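# Transfer 96-well plate from bench spot B1 to nest N1

## Task

Carry the 96-well plate from bench location B1 into plate nest N1 so that it lies level within the nest's locating features and its well A1 (the cut-off corner) is at the nest corner labelled A1. Dropping it a few millimetres onto N1 is acceptable, but a much bigger drop there fails. The plate must remain correctly seated without the robot holding it, so the gripper has to release it and pull away at the end.

## Robot and tools

ROBOT. There are two xArm-style five-joint arms, left_arm and right_arm. Each has a two-finger parallel gripper whose pads open up to 84 mm apart. Base positions in the scene frame: left_arm at (-0.057, +0.284, 0) m, quat_wxyz (+1.000, 0, 0, +0.010); right_arm at (+0.052, -0.331, 0) m, quat_wxyz (+0.997, 0, 0, +0.077). The idle arm may be parked out of the way.

Joints, in column order: waist (turns the whole arm about a vertical axis, counterclockwise from above as the angle increases), shoulder, elbow, wrist pitch (these three bend within one vertical plane through the waist axis), and wrist roll (spins the gripper about the finger direction). The hand can tilt toward or away from its own base but can never point sideways out of that plane. Stated ranges in radians: waist -6.283 to 6.283, shoulder -2.059 to 2.094, elbow -3.927 to 0.192, wrist pitch -1.693 to 3.142, wrist roll -6.283 to 6.283. The true ends can differ from these by up to 0.010 rad.

FRAME. One shared scene frame: origin on the tabletop midway between the arms, +x out over the table, +z up, left_arm on the +y side. "Left" and "right" are arm names only and do not refer to sides of an image.

GRIPPER. Fingers point along the gripper's +z axis and close along its y axis. The reported end_effector_position is the point between closed pads, roughly 2 cm behind the fingertips. Closing moves the tips about 10 mm farther forward. Grip plates, blocks or reservoirs only across their width, on the body above the flange. Do not press a pad down onto a base flange, as it may jam there and opening may not free it.

TOOL execute_actions. Argument "actions" is a list holding zero or one item. Optional "pictures" (boolean) controls whether camera images are returned; by default they are.
- Empty list: no command, only returns the current state.
- Motion item: {"rows": [[...]], "steps": n}, with n from 1 to 15 (default 15). Each control step lasts 1/30 s. One row is used per step, and the final row repeats if rows run short.
- Wait item: {"steps": n} with no rows, n up to 300. It counts steps from the previous result, and your reply time is included.
Each row has exactly 12 numbers covering both arms, even if only one arm moves. The first six are left_arm's waist, shoulder, elbow, wrist pitch, wrist roll and opening; the last six are the same for right_arm. Joint values are absolute target angles in radians, in the same convention as the Joint positions line; they are not offsets. Opening is an absolute command from -1 (closed) to +1 (fully open).
The call is refused, and nothing is sent, if a target exceeds a range end by more than 0.010 rad and also lies farther out than the joint's current angle. Targets past the real end are clipped, and the result then reports "joint sent to its limit". This may refer to an earlier, still-running action. If that line is absent, it does not prove more travel exists.

MOTION LIMITS. Target speed is capped at 3.14 rad/s, reached after 0.16 s; an arm's joints are slowed together. Each step's target stays within 0.623 rad of the measured angle. Targets implying a hand jump over 70 mm are scaled back. Between calls the arms keep heading to the last row sent until they settle or a step is HELD.

RESULTS. The state line shows, per arm, end_effector_position (m), end_effector_quat_wxyz and velocities (m/s, rad/s). The printed hand position can be off, more so at long reach. Joint positions and Joint velocities list each arm's five joints (rad, rad/s) then the pad gap (m; 0.084 when fully open). grip_measured is the measured opening on the command scale. To hold an object, keep commanding an opening clearly below grip_measured; a bigger gap squeezes harder (about 24 N per pad at most). Fast closing can push harder. Objects wider than about 6 cm may slip. "joint command not followed" means the clearance checker altered or blocked some joint targets; the rest of the row still ran. HELD marks steps where the row, wholly or partly, was not sent.

TOOL zoom_image: {"camera": "cam_left_wrist" or "cam_right_wrist", "region": [x0, y0, x1, y1]} in pixels of that camera's latest image (896x504, origin top-left), region at most 504x504. Gives an enlarged view.

TOOL read_manual: {"section": "licences"} returns URDF licence texts; no motion.

TOOL finished_scene: {"scene": number of the current scene}. Irreversible; the result states whether the goal held. Replying without any tool call ends everything.

CAUTIONS. Never knock or set anything off the table. Avoid drops, slips, slams and hard shoves. Keep the arms from striking or pressing each other. Contact torque reaching a joint's load limit (waist 46, shoulder 46, elbow 27.6, wrist pitch 18.4, wrist roll 18.4 N m, held weight included) stops that arm, backs the joint off and freezes it for 10 s. Holding loads heats motors: MOTOR HOT warns from 65 °C, and at 80 °C brakes engage (OVER-TEMPERATURE FAULT) until cooled. Loose objects may occasionally be nudged by outside disturbances. Smooth, economical motion is preferred.

Each tool is called after "Emit:" as name(argument=value, ...), one argument or row to a line, values as JSON.

## Session

Emit:
execute_actions(
  actions=[],
)

Scene clock: 0.00 s of 8400.00 s.
left_arm: end_effector_position=(+0.2444, +0.0140, +0.3108) grip_measured=+1.00 end_effector_quat_wxyz=(-0.040, +0.808, -0.527, -0.261) end_effector_velocity=(+0.000, -0.000, +0.000) end_effector_angular_velocity=(-0.000, -0.000, +0.000) | right_arm: end_effector_position=(+0.3321, -0.1235, +0.1971) grip_measured=+1.00 end_effector_quat_wxyz=(+0.036, +0.689, +0.620, +0.374) end_effector_velocity=(+0.000, -0.000, -0.000) end_effector_angular_velocity=(-0.000, -0.000, -0.000)
Joint positions: left_arm=[-0.751  0.233 -1.68   1.981  0.426  0.084] | right_arm=[ 0.484 -0.929  0.039  0.121 -0.828  0.084]
Joint velocities: left_arm=[ 0. -0. -0. -0.  0. -0.] | right_arm=[-0.     0.001 -0.    -0.001 -0.     0.   ]
Motor temperatures (°C, as the motors report them): left_arm=[31 31 34 38 37] | right_arm=[28 31 31 36 36]

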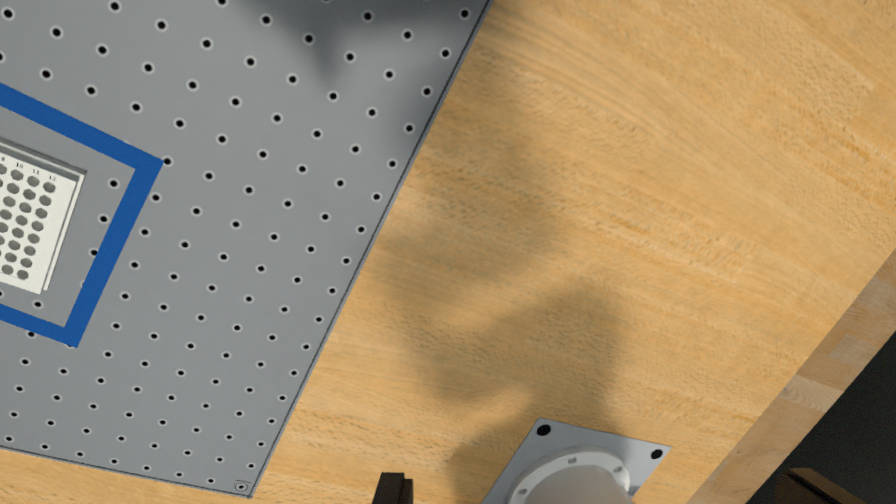

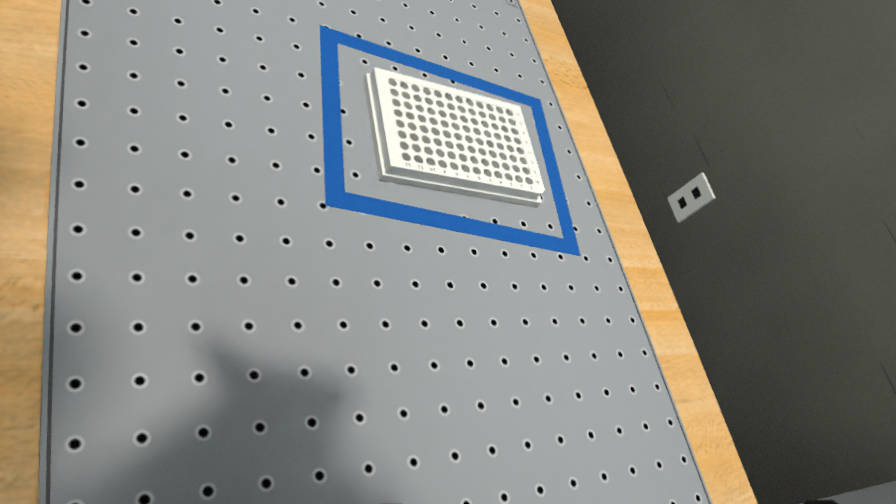

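Emit:
execute_actions(
  actions=[
    {"rows":[[0,-0.172,-1.6,1.772,0,1,-0.15,-0.172,-1.6,1.772,0,1]],"steps":15},
  ],
  pictures=false,
)

Emit:
execute_actions(
  actions=[
    {"steps":45},
  ],
)

Scene clock: 11.23 s of 8400.00 s.
left_arm: end_effector_position=(+0.3288, +0.1503, +0.3845) grip_measured=+1.00 end_effector_quat_wxyz=(-0.008, +0.958, -0.258, -0.120) end_effector_velocity=(+0.118, +0.362, +0.167) end_effector_angular_velocity=(-0.094, -0.640, +1.423) | right_arm: end_effector_position=(+0.4411, -0.2475, +0.2002) grip_measured=+1.00 end_effector_quat_wxyz=(+0.006, +0.958, +0.251, +0.135) end_effector_velocity=(+0.204, -0.236, +0.196) end_effector_angular_velocity=(+0.077, +0.898, -1.637)
Joint positions: left_arm=[-0.353  0.012 -1.637  1.867  0.193  0.084] | right_arm=[ 0.058 -0.433 -0.55   0.711 -0.3    0.084]
Joint velocities: left_arm=[ 0.932 -0.483  0.096 -0.249 -0.505 -0.   ] | right_arm=[-0.688  0.868 -1.646  1.64   0.985 -0.   ]
Motor temperatures (°C, as the motors report them): left_arm=[31 32 36 38 37] | right_arm=[28 31 33 36 36]
Steps of this call (steps 1 to 90: nothing new was sent; then 7.73 s passed at rest; steps 91 to 105: all 15 steps of this action). Readings (joint positions):
91: left_arm=[-0.750 0.233 -1.680 1.981 0.426] | right_arm=[0.484 -0.929 0.039 0.122 -0.827]
92: left_arm=[-0.745 0.230 -1.678 1.978 0.420] | right_arm=[0.478 -0.923 0.033 0.129 -0.820]
94: left_arm=[-0.700 0.202 -1.669 1.962 0.387] | right_arm=[0.426 -0.871 -0.019 0.184 -0.766]
98: left_arm=[-0.570 0.123 -1.660 1.924 0.311] | right_arm=[0.267 -0.698 -0.195 0.355 -0.594]
105: the state above

Scene clock: 12.73 s of 8400.00 s.
left_arm: end_effector_position=(+0.3431, +0.2919, +0.4494) grip_measured=+1.00 end_effector_quat_wxyz=(+0.000, +1.000, +0.010, -0.000) end_effector_velocity=(+0.000, -0.000, -0.000) end_effector_angular_velocity=(-0.000, +0.000, +0.000) | right_arm: end_effector_position=(+0.4523, -0.3295, +0.4493) grip_measured=+1.00 end_effector_quat_wxyz=(+0.000, +1.000, +0.002, -0.000) end_effector_velocity=(+0.000, -0.000, +0.000) end_effector_angular_velocity=(+0.000, -0.001, -0.001)
Joint positions: left_arm=[-0.    -0.172 -1.6    1.772  0.     0.084] | right_arm=[-0.15  -0.172 -1.6    1.772 -0.     0.084]
Joint velocities: left_arm=[-0.  0.  0. -0. -0. -0.] | right_arm=[-0.001 -0.    -0.001 -0.    -0.    -0.   ]
Motor temperatures (°C, as the motors report them): left_arm=[31 32 36 38 37] | right_arm=[28 31 33 36 36]
Steps of this call (steps 1 to 45: the robot went on to your last target). Readings (joint positions):
1: left_arm=[-0.322 -0.005 -1.633 1.858 0.176] | right_arm=[0.036 -0.405 -0.605 0.766 -0.269]
2: left_arm=[-0.291 -0.021 -1.630 1.850 0.159] | right_arm=[0.017 -0.381 -0.660 0.821 -0.241]
4: left_arm=[-0.229 -0.053 -1.624 1.833 0.125] | right_arm=[-0.016 -0.340 -0.768 0.929 -0.194]
8: left_arm=[-0.103 -0.118 -1.611 1.800 0.056] | right_arm=[-0.060 -0.285 -0.973 1.133 -0.130]
45: the state above
All arms were judged still, so your last target was given up. Only a new action makes them travel on or press farther. Fingers that are still opening or closing keep moving.

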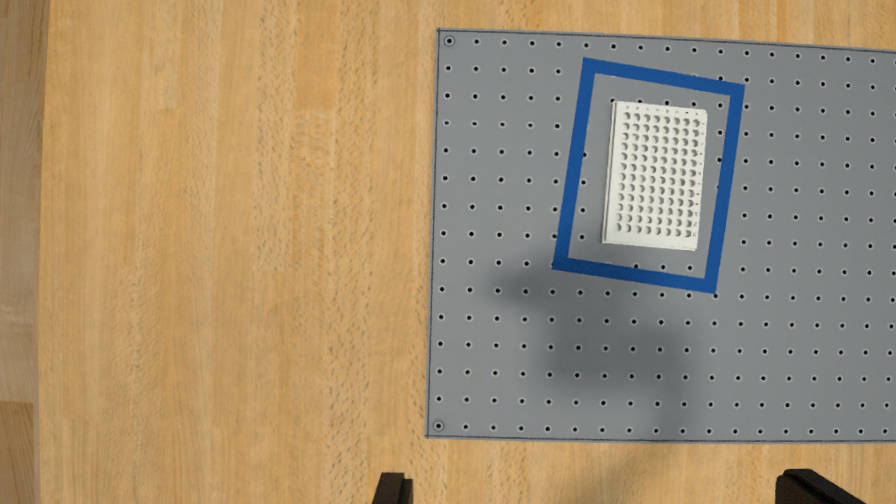

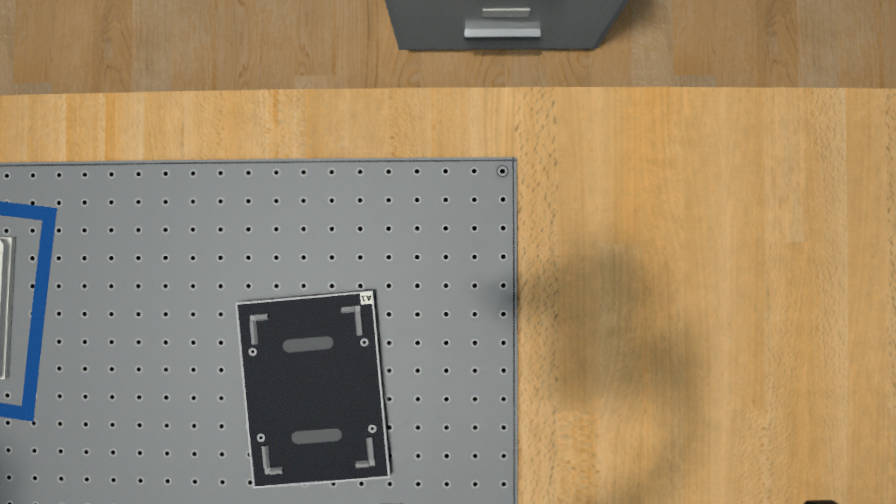

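Emit:
execute_actions(
  actions=[
    {"rows":[[0.9,-0.172,-1.6,1.772,0,1,0.1,-0.172,-1.6,1.772,0.2,1],[0.9,-0.172,-1.6,1.772,0,1,0.1,-0.172,-1.6,1.772,0.2,1],[0.9,-0.172,-1.6,1.772,0,1,0.1,-0.172,-1.6,1.772,0.2,1],[0.9,-0.172,-1.6,1.772,0,1,0.1,-0.172,-1.6,1.772,0.2,1],[0.9,-0.172,-1.6,1.772,0,1,0.1,-0.172,-1.6,1.772,0.2,1],[0.9,-0.172,-1.6,1.772,0,1,0.683,0.673,-1.778,1.105,0.907,1]],"steps":15},
  ],
  pictures=false,
)

Emit:
execute_actions(
  actions=[
    {"steps":50},
  ],
)

Scene clock: 23.40 s of 8400.00 s.
left_arm: end_effector_position=(+0.2996, +0.4657, +0.4492) grip_measured=+1.00 end_effector_quat_wxyz=(+0.000, +0.972, +0.234, -0.000) end_effector_velocity=(-0.191, +0.375, +0.001) end_effector_angular_velocity=(+0.001, -0.002, +1.053) | right_arm: end_effector_position=(+0.5046, -0.1726, +0.4033) grip_measured=+1.00 end_effector_quat_wxyz=(-0.007, +1.000, +0.014, +0.020) end_effector_velocity=(+0.155, +0.356, -0.214) end_effector_angular_velocity=(+0.045, -0.040, -0.097)
Joint positions: left_arm=[ 0.451 -0.172 -1.6    1.772 -0.     0.084] | right_arm=[ 0.183  0.01  -1.649  1.596  0.31   0.084]
Joint velocities: left_arm=[ 1.053 -0.001 -0.001 -0.001  0.     0.   ] | right_arm=[ 0.595  0.694 -0.159 -0.587  0.692 -0.   ]
Motor temperatures (°C, as the motors report them): left_arm=[31 32 37 38 37] | right_arm=[28 31 34 36 36]
Steps of this call (steps 1 to 90: nothing new was sent; then 7.17 s passed at rest; steps 91 to 105: all 15 steps of this action). Readings (joint positions):
91: left_arm=[0.000 -0.172 -1.600 1.772 0.000] | right_arm=[-0.150 -0.172 -1.600 1.772 0.001]
92: left_arm=[0.006 -0.172 -1.600 1.772 0.000] | right_arm=[-0.144 -0.172 -1.600 1.772 0.007]
94: left_arm=[0.055 -0.172 -1.600 1.772 0.000] | right_arm=[-0.095 -0.172 -1.600 1.772 0.049]
98: left_arm=[0.205 -0.172 -1.600 1.772 -0.000] | right_arm=[0.037 -0.156 -1.609 1.751 0.153]
105: the state above

Scene clock: 25.07 s of 8400.00 s.
left_arm: end_effector_position=(+0.1855, +0.6023, +0.4494) grip_measured=+1.00 end_effector_quat_wxyz=(+0.000, +0.896, +0.444, +0.000) end_effector_velocity=(+0.000, -0.000, +0.000) end_effector_angular_velocity=(+0.000, -0.000, -0.001) | right_arm: end_effector_position=(+0.4781, +0.1412, +0.1202) grip_measured=+1.00 end_effector_quat_wxyz=(-0.000, +0.999, -0.035, +0.000) end_effector_velocity=(-0.001, -0.000, -0.002) end_effector_angular_velocity=(-0.002, +0.002, +0.001)
Joint positions: left_arm=[ 0.9   -0.172 -1.6    1.772  0.     0.084] | right_arm=[ 0.683  0.673 -1.778  1.105  0.907  0.084]
Joint velocities: left_arm=[-0.001 -0.    -0.     0.    -0.    -0.   ] | right_arm=[0.001 0.001 0.001 0.    0.    0.   ]
Motor temperatures (°C, as the motors report them): left_arm=[31 32 37 38 37] | right_arm=[28 32 34 36 36]
Steps of this call (steps 1 to 50: the robot went on to your last target). Readings (joint positions):
1: left_arm=[0.487 -0.172 -1.600 1.772 -0.000] | right_arm=[0.203 0.034 -1.654 1.577 0.333]
2: left_arm=[0.522 -0.172 -1.600 1.772 -0.000] | right_arm=[0.222 0.058 -1.659 1.558 0.356]
4: left_arm=[0.592 -0.172 -1.600 1.772 -0.000] | right_arm=[0.258 0.106 -1.668 1.523 0.399]
8: left_arm=[0.733 -0.172 -1.600 1.772 -0.000] | right_arm=[0.329 0.201 -1.686 1.453 0.484]
50: the state above

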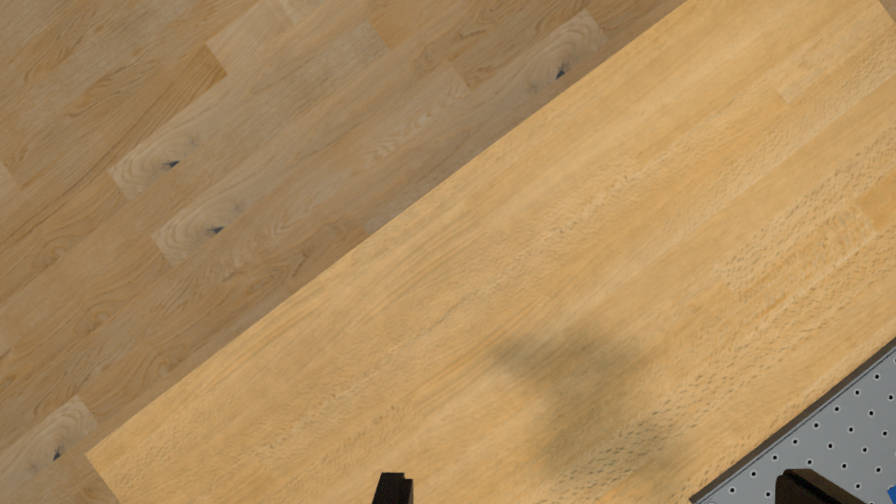

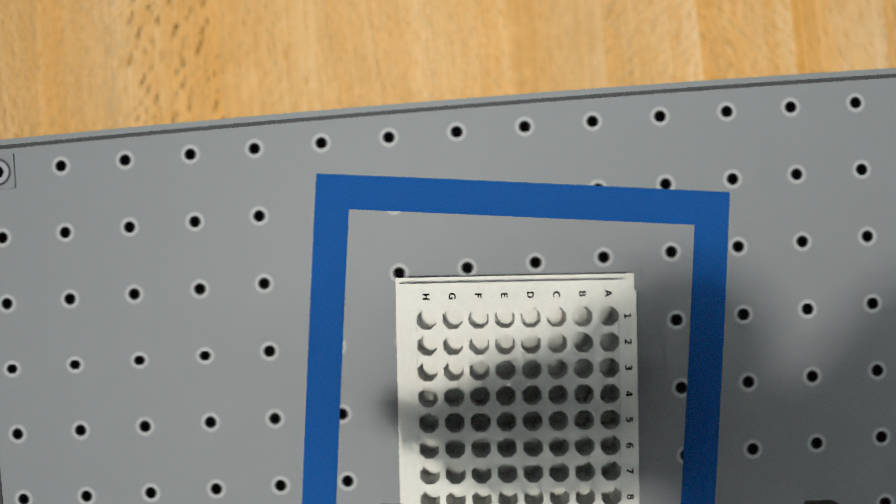

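Emit:
zoom_image(
  camera="cam_right_wrist",
  region=[360,250,860,504],
)

Region (360, 250, 860, 504) of cam_right_wrist's 896x504 image, scaled by 1.008, with more detail than that image has; it fills the top 256 rows of this view, and the rest is white.

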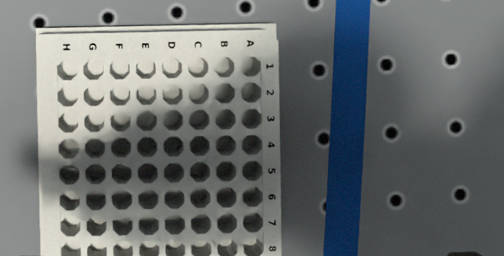

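Emit:
execute_actions(
  actions=[
    {"rows":[[-0.32,0.139,0.016,-1.055,0,1,0.691,0.771,-1.7637,0.9927,0.897,1]],"steps":15},
  ],
  pictures=false,
)

Emit:
execute_actions(
  actions=[
    {"steps":75},
  ],
)

Scene clock: 38.90 s of 8400.00 s.
left_arm: end_effector_position=(+0.2945, +0.5408, +0.2995) grip_measured=+1.00 end_effector_quat_wxyz=(+0.019, +0.949, +0.310, -0.058) end_effector_velocity=(+0.181, -0.232, -0.332) end_effector_angular_velocity=(-0.131, +0.179, -0.675) | right_arm: end_effector_position=(+0.4791, +0.1500, +0.0628) grip_measured=+1.00 end_effector_quat_wxyz=(-0.002, +1.000, -0.026, +0.002) end_effector_velocity=(-0.007, -0.007, -0.019) end_effector_angular_velocity=(-0.026, +0.023, +0.001)
Joint positions: left_arm=[ 0.611 -0.05  -1.311  1.483  0.     0.084] | right_arm=[ 0.691  0.768 -1.766  0.993  0.897  0.084]
Joint velocities: left_arm=[-0.675  0.218  0.674 -0.671 -0.    -0.   ] | right_arm=[ 0.001  0.016  0.02  -0.001 -0.001 -0.   ]
Motor temperatures (°C, as the motors report them): left_arm=[31 32 38 39 37] | right_arm=[28 32 34 36 36]
Steps of this call (steps 1 to 15: the robot went on to your last target; steps 16 to 90: nothing new was sent; then 10.33 s passed at rest; steps 91 to 105: all 15 steps of this action). Readings (joint positions):
91: left_arm=[0.900 -0.172 -1.599 1.771 -0.000] | right_arm=[0.683 0.673 -1.778 1.104 0.907]
92: left_arm=[0.894 -0.170 -1.595 1.764 -0.000] | right_arm=[0.683 0.677 -1.778 1.097 0.906]
94: left_arm=[0.855 -0.154 -1.558 1.723 -0.000] | right_arm=[0.686 0.709 -1.778 1.053 0.902]
98: left_arm=[0.766 -0.108 -1.465 1.637 -0.000] | right_arm=[0.691 0.771 -1.757 1.005 0.898]
105: the state above

Scene clock: 49.87 s of 8400.00 s.
left_arm: end_effector_position=(+0.2938, +0.2834, +0.0362) grip_measured=+1.00 end_effector_quat_wxyz=(-0.000, +0.996, -0.001, -0.094) end_effector_velocity=(-0.001, -0.001, -0.000) end_effector_angular_velocity=(+0.000, +0.002, -0.002) | right_arm: end_effector_position=(+0.4781, +0.1489, +0.0600) grip_measured=+1.00 end_effector_quat_wxyz=(+0.000, +1.000, -0.026, +0.000) end_effector_velocity=(+0.000, -0.000, -0.000) end_effector_angular_velocity=(-0.001, +0.000, -0.000)
Joint positions: left_arm=[-0.021  0.078 -0.639  0.749 -0.     0.084] | right_arm=[ 0.691  0.771 -1.764  0.993  0.897  0.084]
Joint velocities: left_arm=[-0.002  0.     0.001  0.001 -0.     0.   ] | right_arm=[-0.001  0.    -0.     0.001 -0.     0.   ]
Motor temperatures (°C, as the motors report them): left_arm=[31 32 37 39 37] | right_arm=[28 33 35 36 36]
TORQUE FAULT: the external load on joint 3 (elbow) of the left arm reached its load limit, and that arm stopped for 10 seconds. A torque fault stops only its own arm. That arm's remaining commands of this call were not run. Joint 3 (elbow) of that arm moved back by up to 3 degrees. That arm holds there, with its grip as last carried out, and accepts commands again: back off and push less far. That arm stops again, at the same cost, whenever a joint's load reaches its limit.
The stop of the left arm began at step 29 of this call (marked STOPPED below). From that step on that arm followed nothing that you had sent. Nothing is kept back now, and the robot has no last target.
Steps of this call (steps 1 to 75: the robot went on to your last target; steps 76 to 329: the stop continued). Readings (joint positions):
1: left_arm=[0.589 -0.043 -1.288 1.460 0.000] | right_arm=[0.691 0.769 -1.765 0.993 0.897]
2: left_arm=[0.566 -0.036 -1.266 1.437 0.000] | right_arm=[0.691 0.770 -1.765 0.993 0.897]
4: left_arm=[0.520 -0.023 -1.220 1.392 0.000] | right_arm=[0.691 0.771 -1.764 0.993 0.897]
8: left_arm=[0.427 0.001 -1.127 1.298 0.000] | right_arm=[0.691 0.771 -1.764 0.993 0.897]
29: left_arm=[-0.024 0.072 -0.589 0.747 -0.000] | right_arm=[0.691 0.771 -1.764 0.993 0.897] STOPPED (the left arm)
329: the state above

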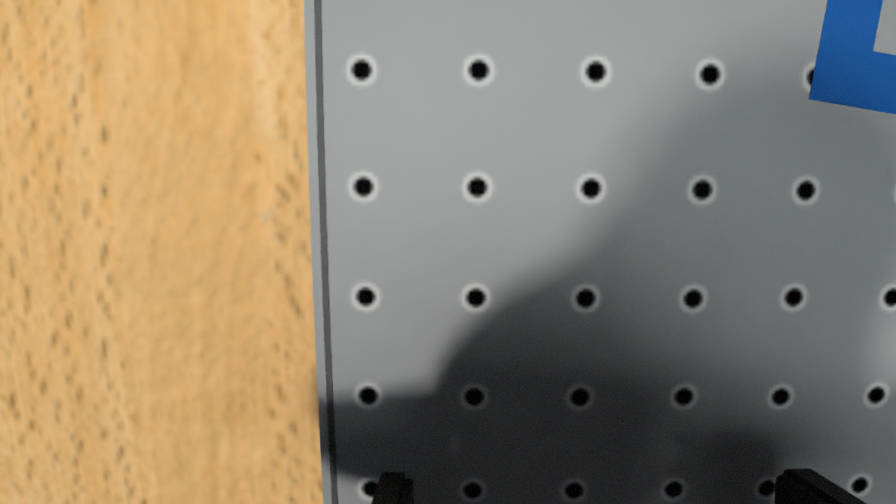

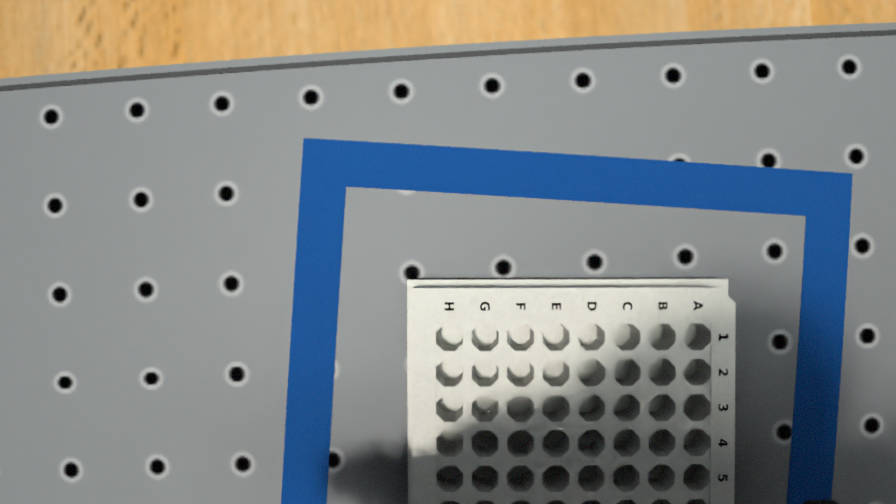

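Emit:
execute_actions(
  actions=[
    {"rows":[[-0.021,-0.2,-0.639,0.749,0,1,0.691,0.771,-1.7637,0.9927,0.897,1],[-0.021,-0.2,-0.639,0.749,0,1,0.691,0.771,-1.7637,0.9927,0.897,1],[-0.021,-0.2,-0.639,0.749,0,1,0.691,0.771,-1.7637,0.9927,0.897,1],[-0.021,-0.2,-0.639,0.749,0,1,0.691,0.771,-1.7637,0.9927,0.897,1],[-0.021,-0.3,-0.639,0.5,0,1,0.691,0.771,-1.7637,0.9927,0.897,1],[-0.021,-0.3,-0.639,0.5,0,1,0.691,0.771,-1.7637,0.9927,0.897,1],[-0.021,-0.5,-0.2,-0.3,0,1,0.691,0.771,-1.7637,0.9927,0.897,1]],"steps":15},
  ],
  pictures=false,
)

Emit:
execute_actions(
  actions=[
    {"steps":30},
  ],
  pictures=false,
)

Emit:
execute_actions(
  actions=[
    {"rows":[[-0.32,0.139,0.016,-1.055,0,1,0.691,0.771,-1.7637,0.9927,0.897,1]],"steps":15},
  ],
  pictures=false,
)

Emit:
execute_actions(
  actions=[
    {"steps":25},
  ],
)

Scene clock: 55.30 s of 8400.00 s.
left_arm: end_effector_position=(+0.3753, +0.2835, +0.1865) grip_measured=+1.00 end_effector_quat_wxyz=(+0.000, +0.952, -0.000, +0.306) end_effector_velocity=(+0.035, -0.001, +0.330) end_effector_angular_velocity=(-0.002, -2.412, -0.002) | right_arm: end_effector_position=(+0.4781, +0.1489, +0.0600) grip_measured=+1.00 end_effector_quat_wxyz=(+0.000, +1.000, -0.026, +0.000) end_effector_velocity=(-0.000, -0.000, -0.001) end_effector_angular_velocity=(-0.001, +0.001, -0.000)
Joint positions: left_arm=[-0.021 -0.404 -0.328  0.109 -0.     0.084] | right_arm=[ 0.691  0.771 -1.764  0.993  0.897  0.084]
Joint velocities: left_arm=[-0.001 -0.961  1.353 -2.804  0.    -0.   ] | right_arm=[ 0.     0.002 -0.    -0.001  0.     0.   ]
Motor temperatures (°C, as the motors report them): left_arm=[31 32 37 39 37] | right_arm=[28 33 35 36 36]
Steps of this call (steps 1 to 90: nothing new was sent; then 1.93 s passed at rest; steps 91 to 105: all 15 steps of this action). Readings (joint positions):
91: left_arm=[-0.021 0.078 -0.638 0.749 -0.000] | right_arm=[0.691 0.771 -1.764 0.993 0.897]
92: left_arm=[-0.021 0.072 -0.637 0.749 -0.000] | right_arm=[0.691 0.771 -1.764 0.993 0.897]
94: left_arm=[-0.021 0.025 -0.633 0.751 -0.000] | right_arm=[0.691 0.771 -1.764 0.993 0.897]
98: left_arm=[-0.021 -0.101 -0.638 0.691 -0.000] | right_arm=[0.691 0.771 -1.764 0.993 0.897]
105: the state above

Scene clock: 56.30 s of 8400.00 s.
left_arm: end_effector_position=(+0.3862, +0.2835, +0.2583) grip_measured=+1.00 end_effector_quat_wxyz=(+0.000, +0.878, -0.000, +0.479) end_effector_velocity=(-0.000, +0.000, -0.001) end_effector_angular_velocity=(-0.000, +0.001, +0.000) | right_arm: end_effector_position=(+0.4781, +0.1489, +0.0600) grip_measured=+1.00 end_effector_quat_wxyz=(+0.000, +1.000, -0.026, +0.000) end_effector_velocity=(+0.000, +0.000, +0.001) end_effector_angular_velocity=(+0.001, -0.001, -0.000)
Joint positions: left_arm=[-0.021 -0.5   -0.2   -0.3    0.     0.084] | right_arm=[ 0.691  0.771 -1.764  0.993  0.897  0.084]
Joint velocities: left_arm=[ 0.    -0.     0.001  0.    -0.     0.   ] | right_arm=[ 0.    -0.001 -0.    -0.     0.    -0.   ]
Motor temperatures (°C, as the motors report them): left_arm=[31 32 37 39 37] | right_arm=[28 33 35 37 36]
Steps of this call (steps 1 to 30: the robot went on to your last target). Readings (joint positions):
1: left_arm=[-0.021 -0.432 -0.288 0.017 -0.000] | right_arm=[0.691 0.771 -1.764 0.993 0.897]
2: left_arm=[-0.021 -0.453 -0.259 -0.066 -0.000] | right_arm=[0.691 0.771 -1.764 0.993 0.897]
4: left_arm=[-0.021 -0.481 -0.224 -0.193 -0.000] | right_arm=[0.691 0.771 -1.764 0.993 0.897]
8: left_arm=[-0.021 -0.496 -0.205 -0.282 -0.000] | right_arm=[0.691 0.771 -1.764 0.993 0.897]
30: the state above
All arms were judged still, so your last target was given up. Only a new action makes them travel on or press farther. Fingers that are still opening or closing keep moving.

Scene clock: 56.80 s of 8400.00 s.
left_arm: end_effector_position=(+0.3205, +0.1945, +0.1189) grip_measured=+1.00 end_effector_quat_wxyz=(+0.051, +0.891, -0.104, +0.438) end_effector_velocity=(-0.272, -0.169, -0.252) end_effector_angular_velocity=(+0.033, +0.137, -0.585) | right_arm: end_effector_position=(+0.4781, +0.1489, +0.0600) grip_measured=+1.00 end_effector_quat_wxyz=(+0.000, +1.000, -0.026, +0.000) end_effector_velocity=(-0.000, -0.000, -0.001) end_effector_angular_velocity=(-0.000, +0.000, +0.000)
Joint positions: left_arm=[-0.253 -0.005 -0.032 -0.876  0.     0.084] | right_arm=[ 0.691  0.771 -1.764  0.993  0.897  0.084]
Joint velocities: left_arm=[-0.585  1.256  0.423 -1.539  0.    -0.   ] | right_arm=[ 0.     0.001  0.001 -0.001 -0.    -0.   ]
Motor temperatures (°C, as the motors report them): left_arm=[31 32 37 39 37] | right_arm=[28 33 35 37 36]
Steps of this call (steps 1 to 15: all 15 steps of this action). Readings (joint positions):
1: left_arm=[-0.021 -0.499 -0.200 -0.301 -0.000] | right_arm=[0.691 0.771 -1.764 0.993 0.897]
2: left_arm=[-0.024 -0.494 -0.199 -0.309 -0.000] | right_arm=[0.691 0.771 -1.764 0.993 0.897]
4: left_arm=[-0.048 -0.445 -0.184 -0.362 -0.000] | right_arm=[0.691 0.771 -1.764 0.993 0.897]
8: left_arm=[-0.119 -0.291 -0.129 -0.522 -0.000] | right_arm=[0.691 0.771 -1.764 0.993 0.897]
15: the state above

Scene clock: 57.63 s of 8400.00 s.
left_arm: end_effector_position=(+0.2874, +0.1774, +0.0942) grip_measured=+1.00 end_effector_quat_wxyz=(+0.065, +0.890, -0.135, +0.430) end_effector_velocity=(-0.000, -0.000, -0.000) end_effector_angular_velocity=(+0.000, +0.001, -0.001) | right_arm: end_effector_position=(+0.4781, +0.1489, +0.0600) grip_measured=+1.00 end_effector_quat_wxyz=(+0.000, +1.000, -0.026, +0.000) end_effector_velocity=(-0.000, +0.000, +0.000) end_effector_angular_velocity=(+0.000, -0.000, +0.001)
Joint positions: left_arm=[-0.32   0.139  0.016 -1.055 -0.     0.084] | right_arm=[ 0.691  0.771 -1.764  0.993  0.897  0.084]
Joint velocities: left_arm=[-0.001  0.001  0.    -0.001 -0.    -0.   ] | right_arm=[ 0. -0.  0. -0. -0. -0.]
Motor temperatures (°C, as the motors report them): left_arm=[31 32 37 39 37] | right_arm=[28 33 35 37 36]
Steps of this call (steps 1 to 25: the robot went on to your last target). Readings (joint positions):
1: left_arm=[-0.272 0.035 -0.019 -0.925 0.000] | right_arm=[0.691 0.771 -1.764 0.993 0.897]
2: left_arm=[-0.288 0.070 -0.006 -0.967 0.000] | right_arm=[0.691 0.771 -1.764 0.993 0.897]
4: left_arm=[-0.308 0.113 0.009 -1.018 0.000] | right_arm=[0.691 0.771 -1.764 0.993 0.897]
8: left_arm=[-0.317 0.133 0.014 -1.049 -0.000] | right_arm=[0.691 0.771 -1.764 0.993 0.897]
25: the state above

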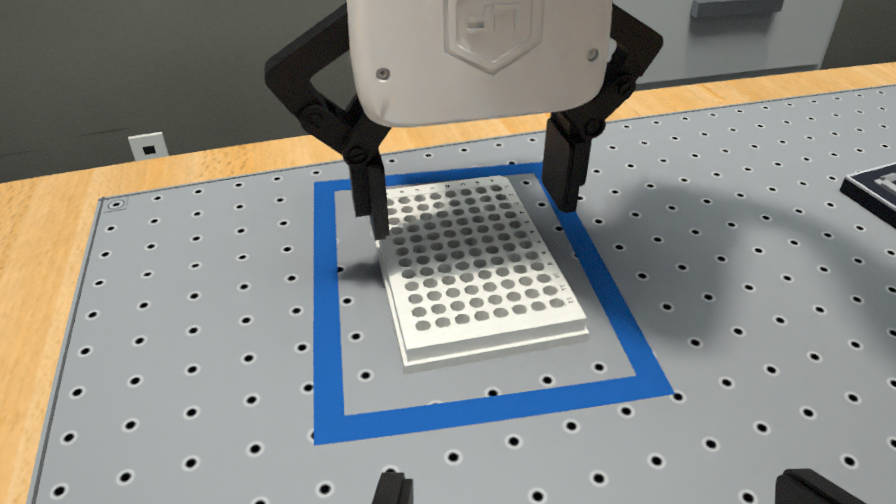

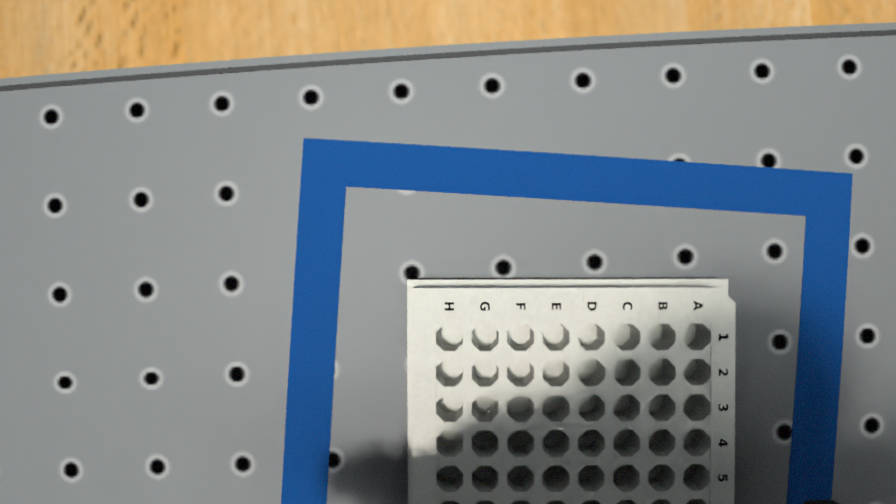

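Emit:
execute_actions(
  actions=[
    {"rows":[[-0.32,0.139,0.016,-1.055,0,1,0.691,0.786,-1.7597,0.9737,0.897,1],[-0.32,0.139,0.016,-1.055,0,1,0.691,0.786,-1.7597,0.9737,0.897,1],[-0.32,0.139,0.016,-1.055,0,1,0.691,0.786,-1.7597,0.9737,0.897,1],[-0.32,0.139,0.016,-1.055,0,1,0.691,0.786,-1.7597,0.9737,0.897,1],[-0.32,0.139,0.016,-1.055,0,1,0.691,0.8016,-1.7554,0.9538,0.897,1]],"steps":15},
  ],
  pictures=false,
)

Emit:
execute_actions(
  actions=[
    {"steps":10},
  ],
)

Emit:
zoom_image(
  camera="cam_left_wrist",
  region=[320,150,640,390],
)

Scene clock: 63.13 s of 8400.00 s.
left_arm: end_effector_position=(+0.2873, +0.1774, +0.0942) grip_measured=+1.00 end_effector_quat_wxyz=(+0.065, +0.890, -0.135, +0.430) end_effector_velocity=(-0.000, -0.000, -0.000) end_effector_angular_velocity=(-0.000, +0.000, -0.000) | right_arm: end_effector_position=(+0.4783, +0.1491, +0.0406) grip_measured=+1.00 end_effector_quat_wxyz=(-0.000, +1.000, -0.026, +0.000) end_effector_velocity=(+0.003, +0.003, +0.005) end_effector_angular_velocity=(+0.011, -0.010, -0.001)
Joint positions: left_arm=[-0.32   0.139  0.016 -1.055  0.     0.084] | right_arm=[ 0.691  0.801 -1.756  0.954  0.897  0.084]
Joint velocities: left_arm=[-0.001 -0.     0.001 -0.    -0.    -0.   ] | right_arm=[-0.    -0.003 -0.005 -0.006  0.     0.   ]
Motor temperatures (°C, as the motors report them): left_arm=[31 32 36 39 37] | right_arm=[28 33 35 37 36]
Steps of this call (steps 1 to 15: the robot went on to your last target; steps 16 to 90: nothing new was sent; then 2.00 s passed at rest; steps 91 to 105: all 15 steps of this action). Readings (joint positions):
91: left_arm=[-0.320 0.139 0.016 -1.055 -0.000] | right_arm=[0.691 0.771 -1.764 0.992 0.897]
92: left_arm=[-0.320 0.139 0.016 -1.055 -0.000] | right_arm=[0.691 0.773 -1.764 0.988 0.897]
94: left_arm=[-0.320 0.139 0.016 -1.055 0.000] | right_arm=[0.691 0.780 -1.762 0.980 0.897]
98: left_arm=[-0.320 0.139 0.016 -1.055 0.000] | right_arm=[0.691 0.795 -1.757 0.962 0.897]
105: the state above

Scene clock: 63.47 s of 8400.00 s.
left_arm: end_effector_position=(+0.2873, +0.1774, +0.0942) grip_measured=+1.00 end_effector_quat_wxyz=(+0.065, +0.890, -0.135, +0.430) end_effector_velocity=(+0.000, -0.000, +0.000) end_effector_angular_velocity=(-0.000, -0.001, +0.000) | right_arm: end_effector_position=(+0.4781, +0.1490, +0.0401) grip_measured=+1.00 end_effector_quat_wxyz=(-0.000, +1.000, -0.026, +0.000) end_effector_velocity=(+0.000, +0.000, -0.000) end_effector_angular_velocity=(+0.001, -0.001, -0.000)
Joint positions: left_arm=[-0.32   0.139  0.016 -1.055  0.     0.084] | right_arm=[ 0.691  0.802 -1.755  0.954  0.897  0.084]
Joint velocities: left_arm=[ 0.    -0.    -0.001  0.     0.    -0.   ] | right_arm=[-0.     0.001 -0.001 -0.001  0.    -0.   ]
Motor temperatures (°C, as the motors report them): left_arm=[31 32 36 39 37] | right_arm=[28 33 35 37 36]
Steps of this call (steps 1 to 10: the robot went on to your last target). Readings (joint positions):
1: left_arm=[-0.320 0.139 0.016 -1.055 0.000] | right_arm=[0.691 0.801 -1.756 0.954 0.897]
2: left_arm=[-0.320 0.139 0.016 -1.055 -0.000] | right_arm=[0.691 0.801 -1.756 0.954 0.897]
4: left_arm=[-0.320 0.139 0.016 -1.055 -0.000] | right_arm=[0.691 0.801 -1.756 0.954 0.897]
8: left_arm=[-0.320 0.139 0.016 -1.055 -0.000] | right_arm=[0.691 0.802 -1.755 0.954 0.897]
10: the state above

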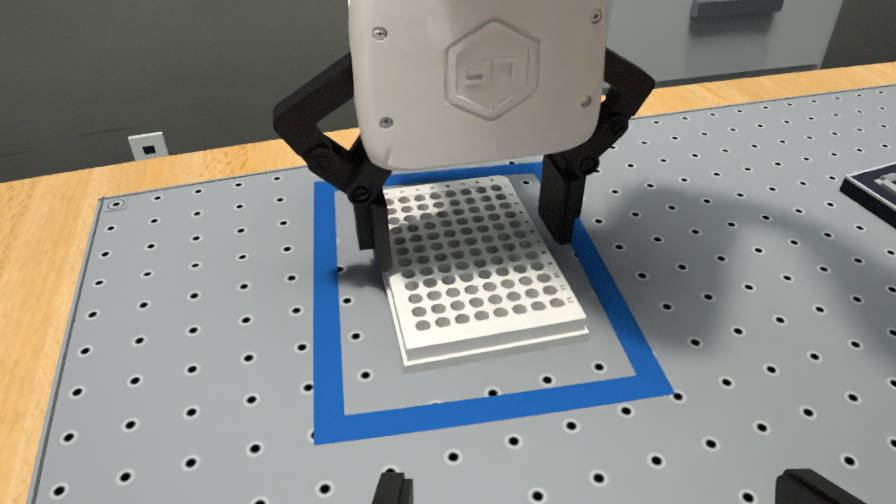

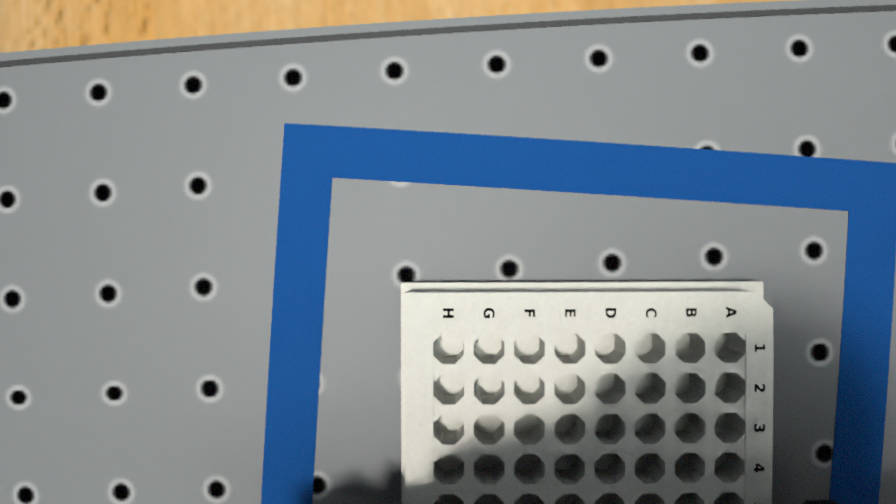

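Region (320, 150, 640, 390) of cam_left_wrist's 896x504 image, scaled by 1.575, with more detail than that image has; it fills the top 378 rows of this view, and the rest is white.

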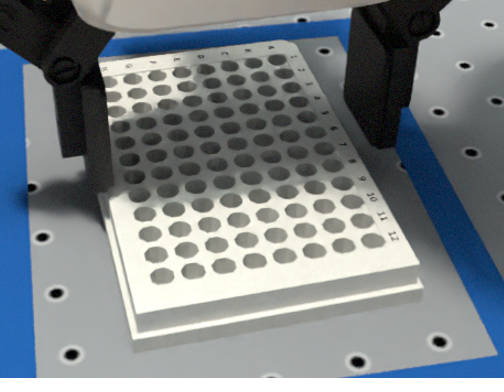

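Emit:
zoom_image(
  camera="cam_right_wrist",
  region=[370,464,450,504],
)

Emit:
zoom_image(
  camera="cam_right_wrist",
  region=[760,464,840,504],
)

Region (370, 464, 450, 504) of cam_right_wrist's 896x504 image, scaled by 6.300, with more detail than that image has.

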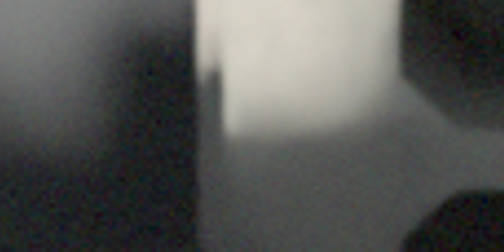

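Region (760, 464, 840, 504) of cam_right_wrist's 896x504 image, scaled by 6.300, with more detail than that image has.

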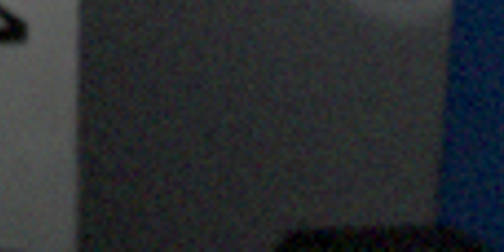

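Emit:
execute_actions(
  actions=[
    {"rows":[[-0.32,0.139,0.016,-1.055,0,1,0.6931,0.8073,-1.7655,0.9582,0.899,1]],"steps":15},
  ],
)

Emit:
zoom_image(
  camera="cam_left_wrist",
  region=[340,190,600,320],
)

Scene clock: 72.00 s of 8400.00 s.
left_arm: end_effector_position=(+0.2873, +0.1774, +0.0942) grip_measured=+1.00 end_effector_quat_wxyz=(+0.065, +0.890, -0.135, +0.430) end_effector_velocity=(+0.000, -0.000, +0.000) end_effector_angular_velocity=(-0.000, -0.001, -0.001) | right_arm: end_effector_position=(+0.4781, +0.1509, +0.0401) grip_measured=+1.00 end_effector_quat_wxyz=(+0.000, +1.000, -0.026, +0.000) end_effector_velocity=(-0.000, -0.000, +0.000) end_effector_angular_velocity=(-0.000, +0.000, +0.000)
Joint positions: left_arm=[-0.32   0.139  0.016 -1.055 -0.     0.084] | right_arm=[ 0.693  0.807 -1.765  0.958  0.899  0.084]
Joint velocities: left_arm=[-0.001  0.    -0.    -0.     0.     0.   ] | right_arm=[ 0. -0.  0. -0. -0.  0.]
Motor temperatures (°C, as the motors report them): left_arm=[31 32 35 39 37] | right_arm=[28 33 35 37 36]
Steps of this call (steps 1 to 15: the robot went on to your last target; steps 16 to 90: nothing new was sent; then 5.03 s passed at rest; steps 91 to 105: all 15 steps of this action). Readings (joint positions):
91: left_arm=[-0.320 0.139 0.016 -1.055 -0.000] | right_arm=[0.691 0.802 -1.756 0.954 0.897]
92: left_arm=[-0.320 0.139 0.016 -1.055 0.000] | right_arm=[0.691 0.803 -1.758 0.955 0.897]
94: left_arm=[-0.320 0.139 0.016 -1.055 -0.000] | right_arm=[0.692 0.805 -1.762 0.957 0.898]
98: left_arm=[-0.320 0.139 0.016 -1.055 -0.000] | right_arm=[0.693 0.807 -1.765 0.958 0.899]
105: the state above

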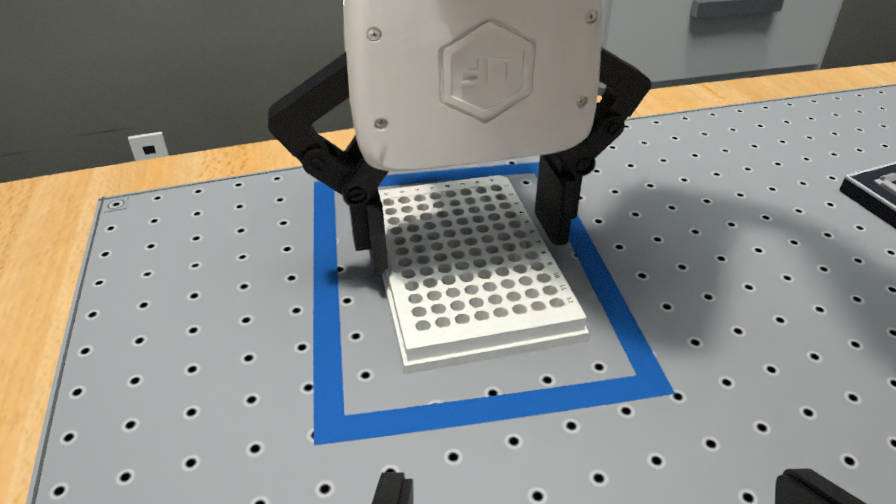

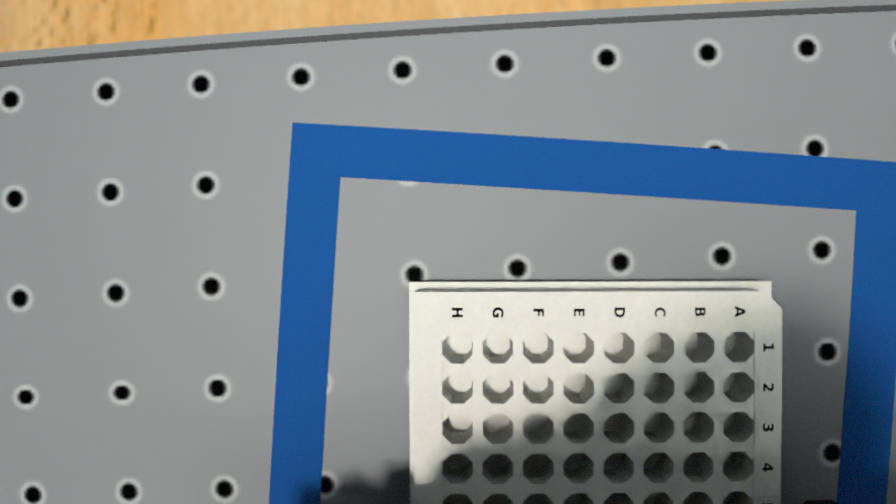

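Region (340, 190, 600, 320) of cam_left_wrist's 896x504 image, scaled by 1.938, with more detail than that image has.

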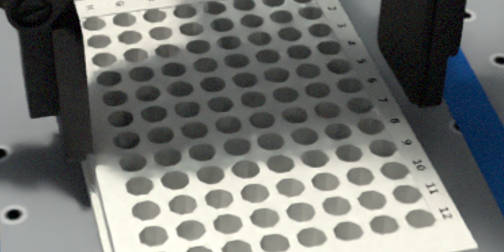

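Lower 6 mm slowly.

Emit:
execute_actions(
  actions=[
    {"rows":[[-0.32,0.139,0.016,-1.055,0,1,0.6931,0.8104,-1.7646,0.9542,0.899,1],[-0.32,0.139,0.016,-1.055,0,1,0.6931,0.8104,-1.7646,0.9542,0.899,1],[-0.32,0.139,0.016,-1.055,0,1,0.6931,0.8104,-1.7646,0.9542,0.899,1],[-0.32,0.139,0.016,-1.055,0,1,0.6931,0.8135,-1.7636,0.9501,0.899,1],[-0.32,0.139,0.016,-1.055,0,1,0.6931,0.8135,-1.7636,0.9501,0.899,1],[-0.32,0.139,0.016,-1.055,0,1,0.6931,0.8135,-1.7636,0.9501,0.899,1],[-0.32,0.139,0.016,-1.055,0,1,0.6931,0.8166,-1.7627,0.9461,0.899,1]],"steps":15},
  ],
)

Emit:
zoom_image(
  camera="cam_left_wrist",
  region=[340,190,600,320],
)

Scene clock: 75.97 s of 8400.00 s.
left_arm: end_effector_position=(+0.2873, +0.1774, +0.0942) grip_measured=+1.00 end_effector_quat_wxyz=(+0.065, +0.890, -0.135, +0.430) end_effector_velocity=(-0.000, -0.000, +0.000) end_effector_angular_velocity=(-0.000, -0.000, -0.000) | right_arm: end_effector_position=(+0.4779, +0.1508, +0.0339) grip_measured=+1.00 end_effector_quat_wxyz=(+0.000, +1.000, -0.026, -0.000) end_effector_velocity=(+0.001, +0.001, -0.000) end_effector_angular_velocity=(+0.002, -0.002, -0.000)
Joint positions: left_arm=[-0.32   0.139  0.016 -1.055 -0.     0.084] | right_arm=[ 0.693  0.816 -1.763  0.946  0.899  0.084]
Joint velocities: left_arm=[-0. -0. -0.  0. -0.  0.] | right_arm=[-0.     0.002 -0.002 -0.003 -0.     0.   ]
Motor temperatures (°C, as the motors report them): left_arm=[31 32 35 39 37] | right_arm=[28 33 35 37 36]
Steps of this call (steps 1 to 15: the robot went on to your last target; steps 16 to 90: nothing new was sent; then 0.47 s passed at rest; steps 91 to 105: all 15 steps of this action). Readings (joint positions):
91: left_arm=[-0.320 0.139 0.016 -1.055 -0.000] | right_arm=[0.693 0.807 -1.765 0.958 0.899]
92: left_arm=[-0.320 0.139 0.016 -1.055 0.000] | right_arm=[0.693 0.808 -1.765 0.957 0.899]
94: left_arm=[-0.320 0.139 0.016 -1.055 -0.000] | right_arm=[0.693 0.809 -1.765 0.955 0.899]
98: left_arm=[-0.320 0.139 0.016 -1.055 -0.000] | right_arm=[0.693 0.813 -1.764 0.950 0.899]
105: the state above

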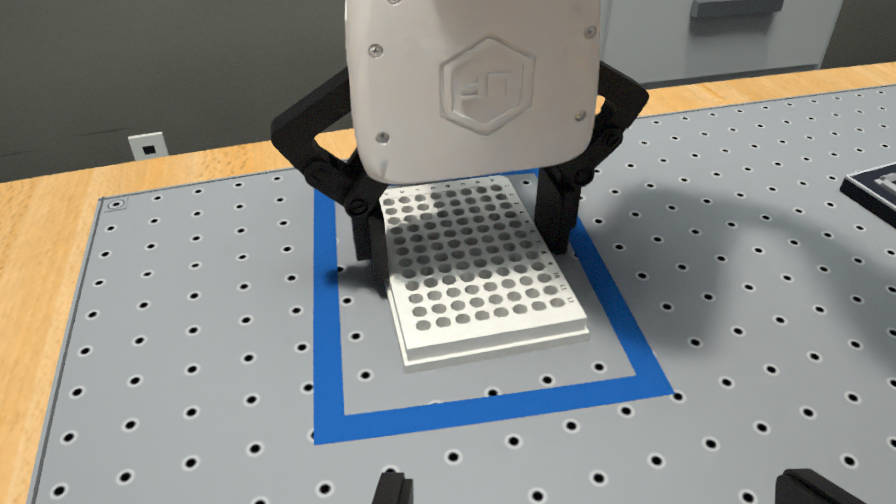

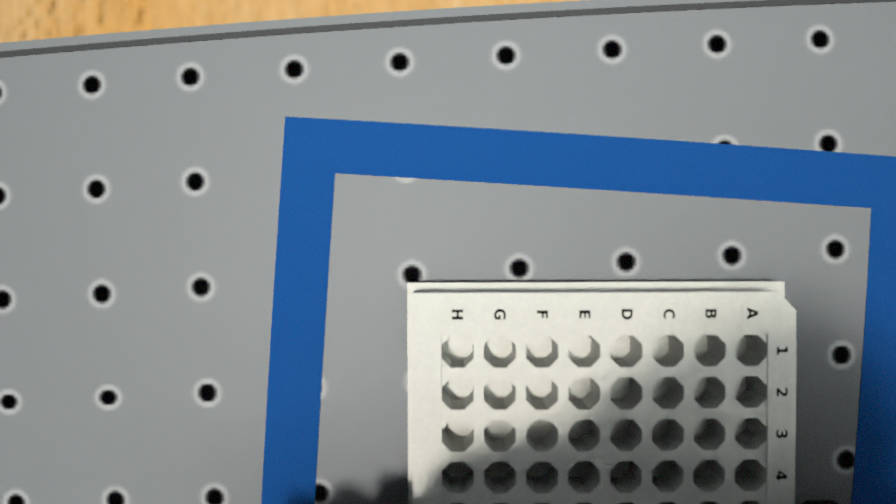

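Region (340, 190, 600, 320) of cam_left_wrist's 896x504 image, scaled by 1.938, with more detail than that image has.

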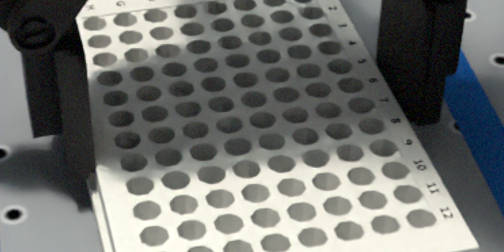

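Emit:
execute_actions(
  actions=[
    {"rows":[[-0.32,0.139,0.016,-1.055,0,1,0.6931,0.8192,-1.7619,0.9427,0.899,1],[-0.32,0.139,0.016,-1.055,0,1,0.6931,0.8192,-1.7619,0.9427,0.899,1],[-0.32,0.139,0.016,-1.055,0,1,0.6931,0.8192,-1.7619,0.9427,0.899,1],[-0.32,0.139,0.016,-1.055,0,1,0.6931,0.8218,-1.7611,0.9393,0.899,1],[-0.32,0.139,0.016,-1.055,0,1,0.6931,0.8218,-1.7611,0.9393,0.899,1],[-0.32,0.139,0.016,-1.055,0,1,0.6931,0.8218,-1.7611,0.9393,0.899,1],[-0.32,0.139,0.016,-1.055,0,1,0.6931,0.8236,-1.7605,0.9369,0.899,1]],"steps":15},
  ],
)

Emit:
zoom_image(
  camera="cam_left_wrist",
  region=[340,220,500,380],
)

Scene clock: 80.73 s of 8400.00 s.
left_arm: end_effector_position=(+0.2873, +0.1774, +0.0942) grip_measured=+1.00 end_effector_quat_wxyz=(+0.065, +0.890, -0.135, +0.430) end_effector_velocity=(-0.001, +0.000, -0.000) end_effector_angular_velocity=(+0.001, +0.002, -0.001) | right_arm: end_effector_position=(+0.4778, +0.1506, +0.0292) grip_measured=+1.00 end_effector_quat_wxyz=(+0.000, +1.000, -0.026, -0.000) end_effector_velocity=(+0.000, +0.000, -0.000) end_effector_angular_velocity=(+0.001, -0.001, -0.000)
Joint positions: left_arm=[-0.32   0.139  0.016 -1.055  0.     0.084] | right_arm=[ 0.693  0.824 -1.761  0.937  0.899  0.084]
Joint velocities: left_arm=[-0.001  0.     0.001  0.     0.    -0.   ] | right_arm=[-0.     0.001 -0.    -0.002 -0.     0.   ]
Motor temperatures (°C, as the motors report them): left_arm=[31 32 35 39 37] | right_arm=[28 33 35 37 36]
Steps of this call (steps 1 to 15: the robot went on to your last target; steps 16 to 90: nothing new was sent; then 1.27 s passed at rest; steps 91 to 105: all 15 steps of this action). Readings (joint positions):
91: left_arm=[-0.320 0.139 0.016 -1.055 0.000] | right_arm=[0.693 0.817 -1.763 0.946 0.899]
92: left_arm=[-0.320 0.139 0.016 -1.055 0.000] | right_arm=[0.693 0.817 -1.763 0.945 0.899]
94: left_arm=[-0.320 0.139 0.016 -1.055 -0.000] | right_arm=[0.693 0.818 -1.762 0.944 0.899]
98: left_arm=[-0.320 0.139 0.016 -1.055 0.000] | right_arm=[0.693 0.822 -1.761 0.940 0.899]
105: the state above

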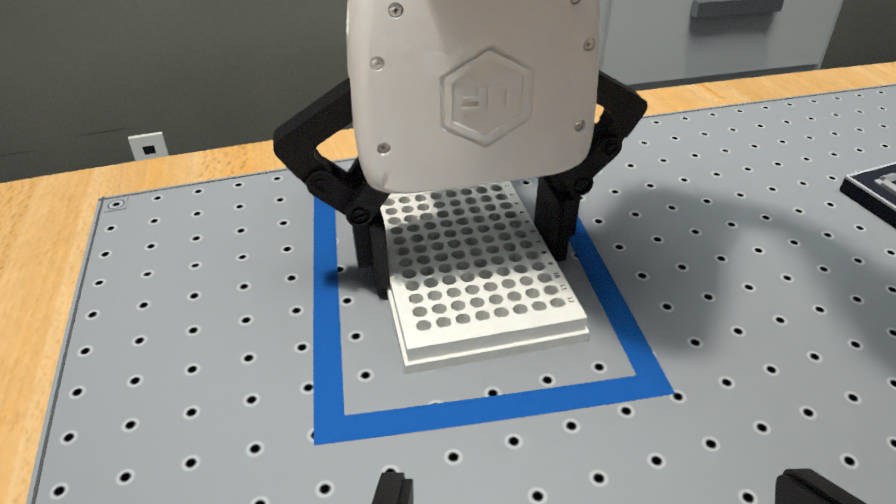

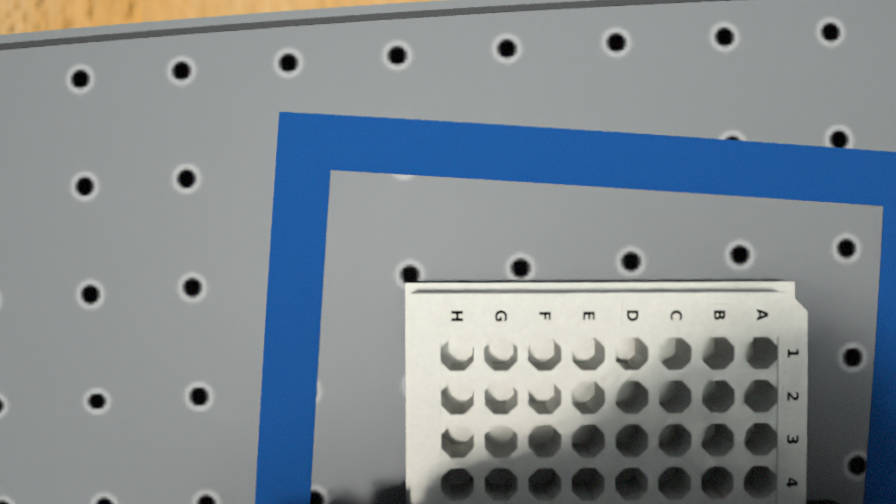

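Region (340, 220, 500, 380) of cam_left_wrist's 896x504 image, scaled by 3.150, with more detail than that image has.

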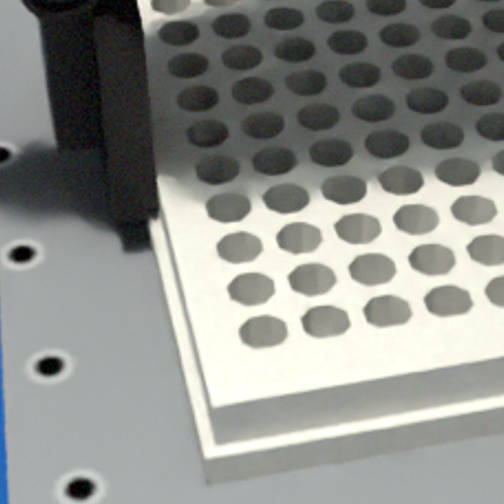

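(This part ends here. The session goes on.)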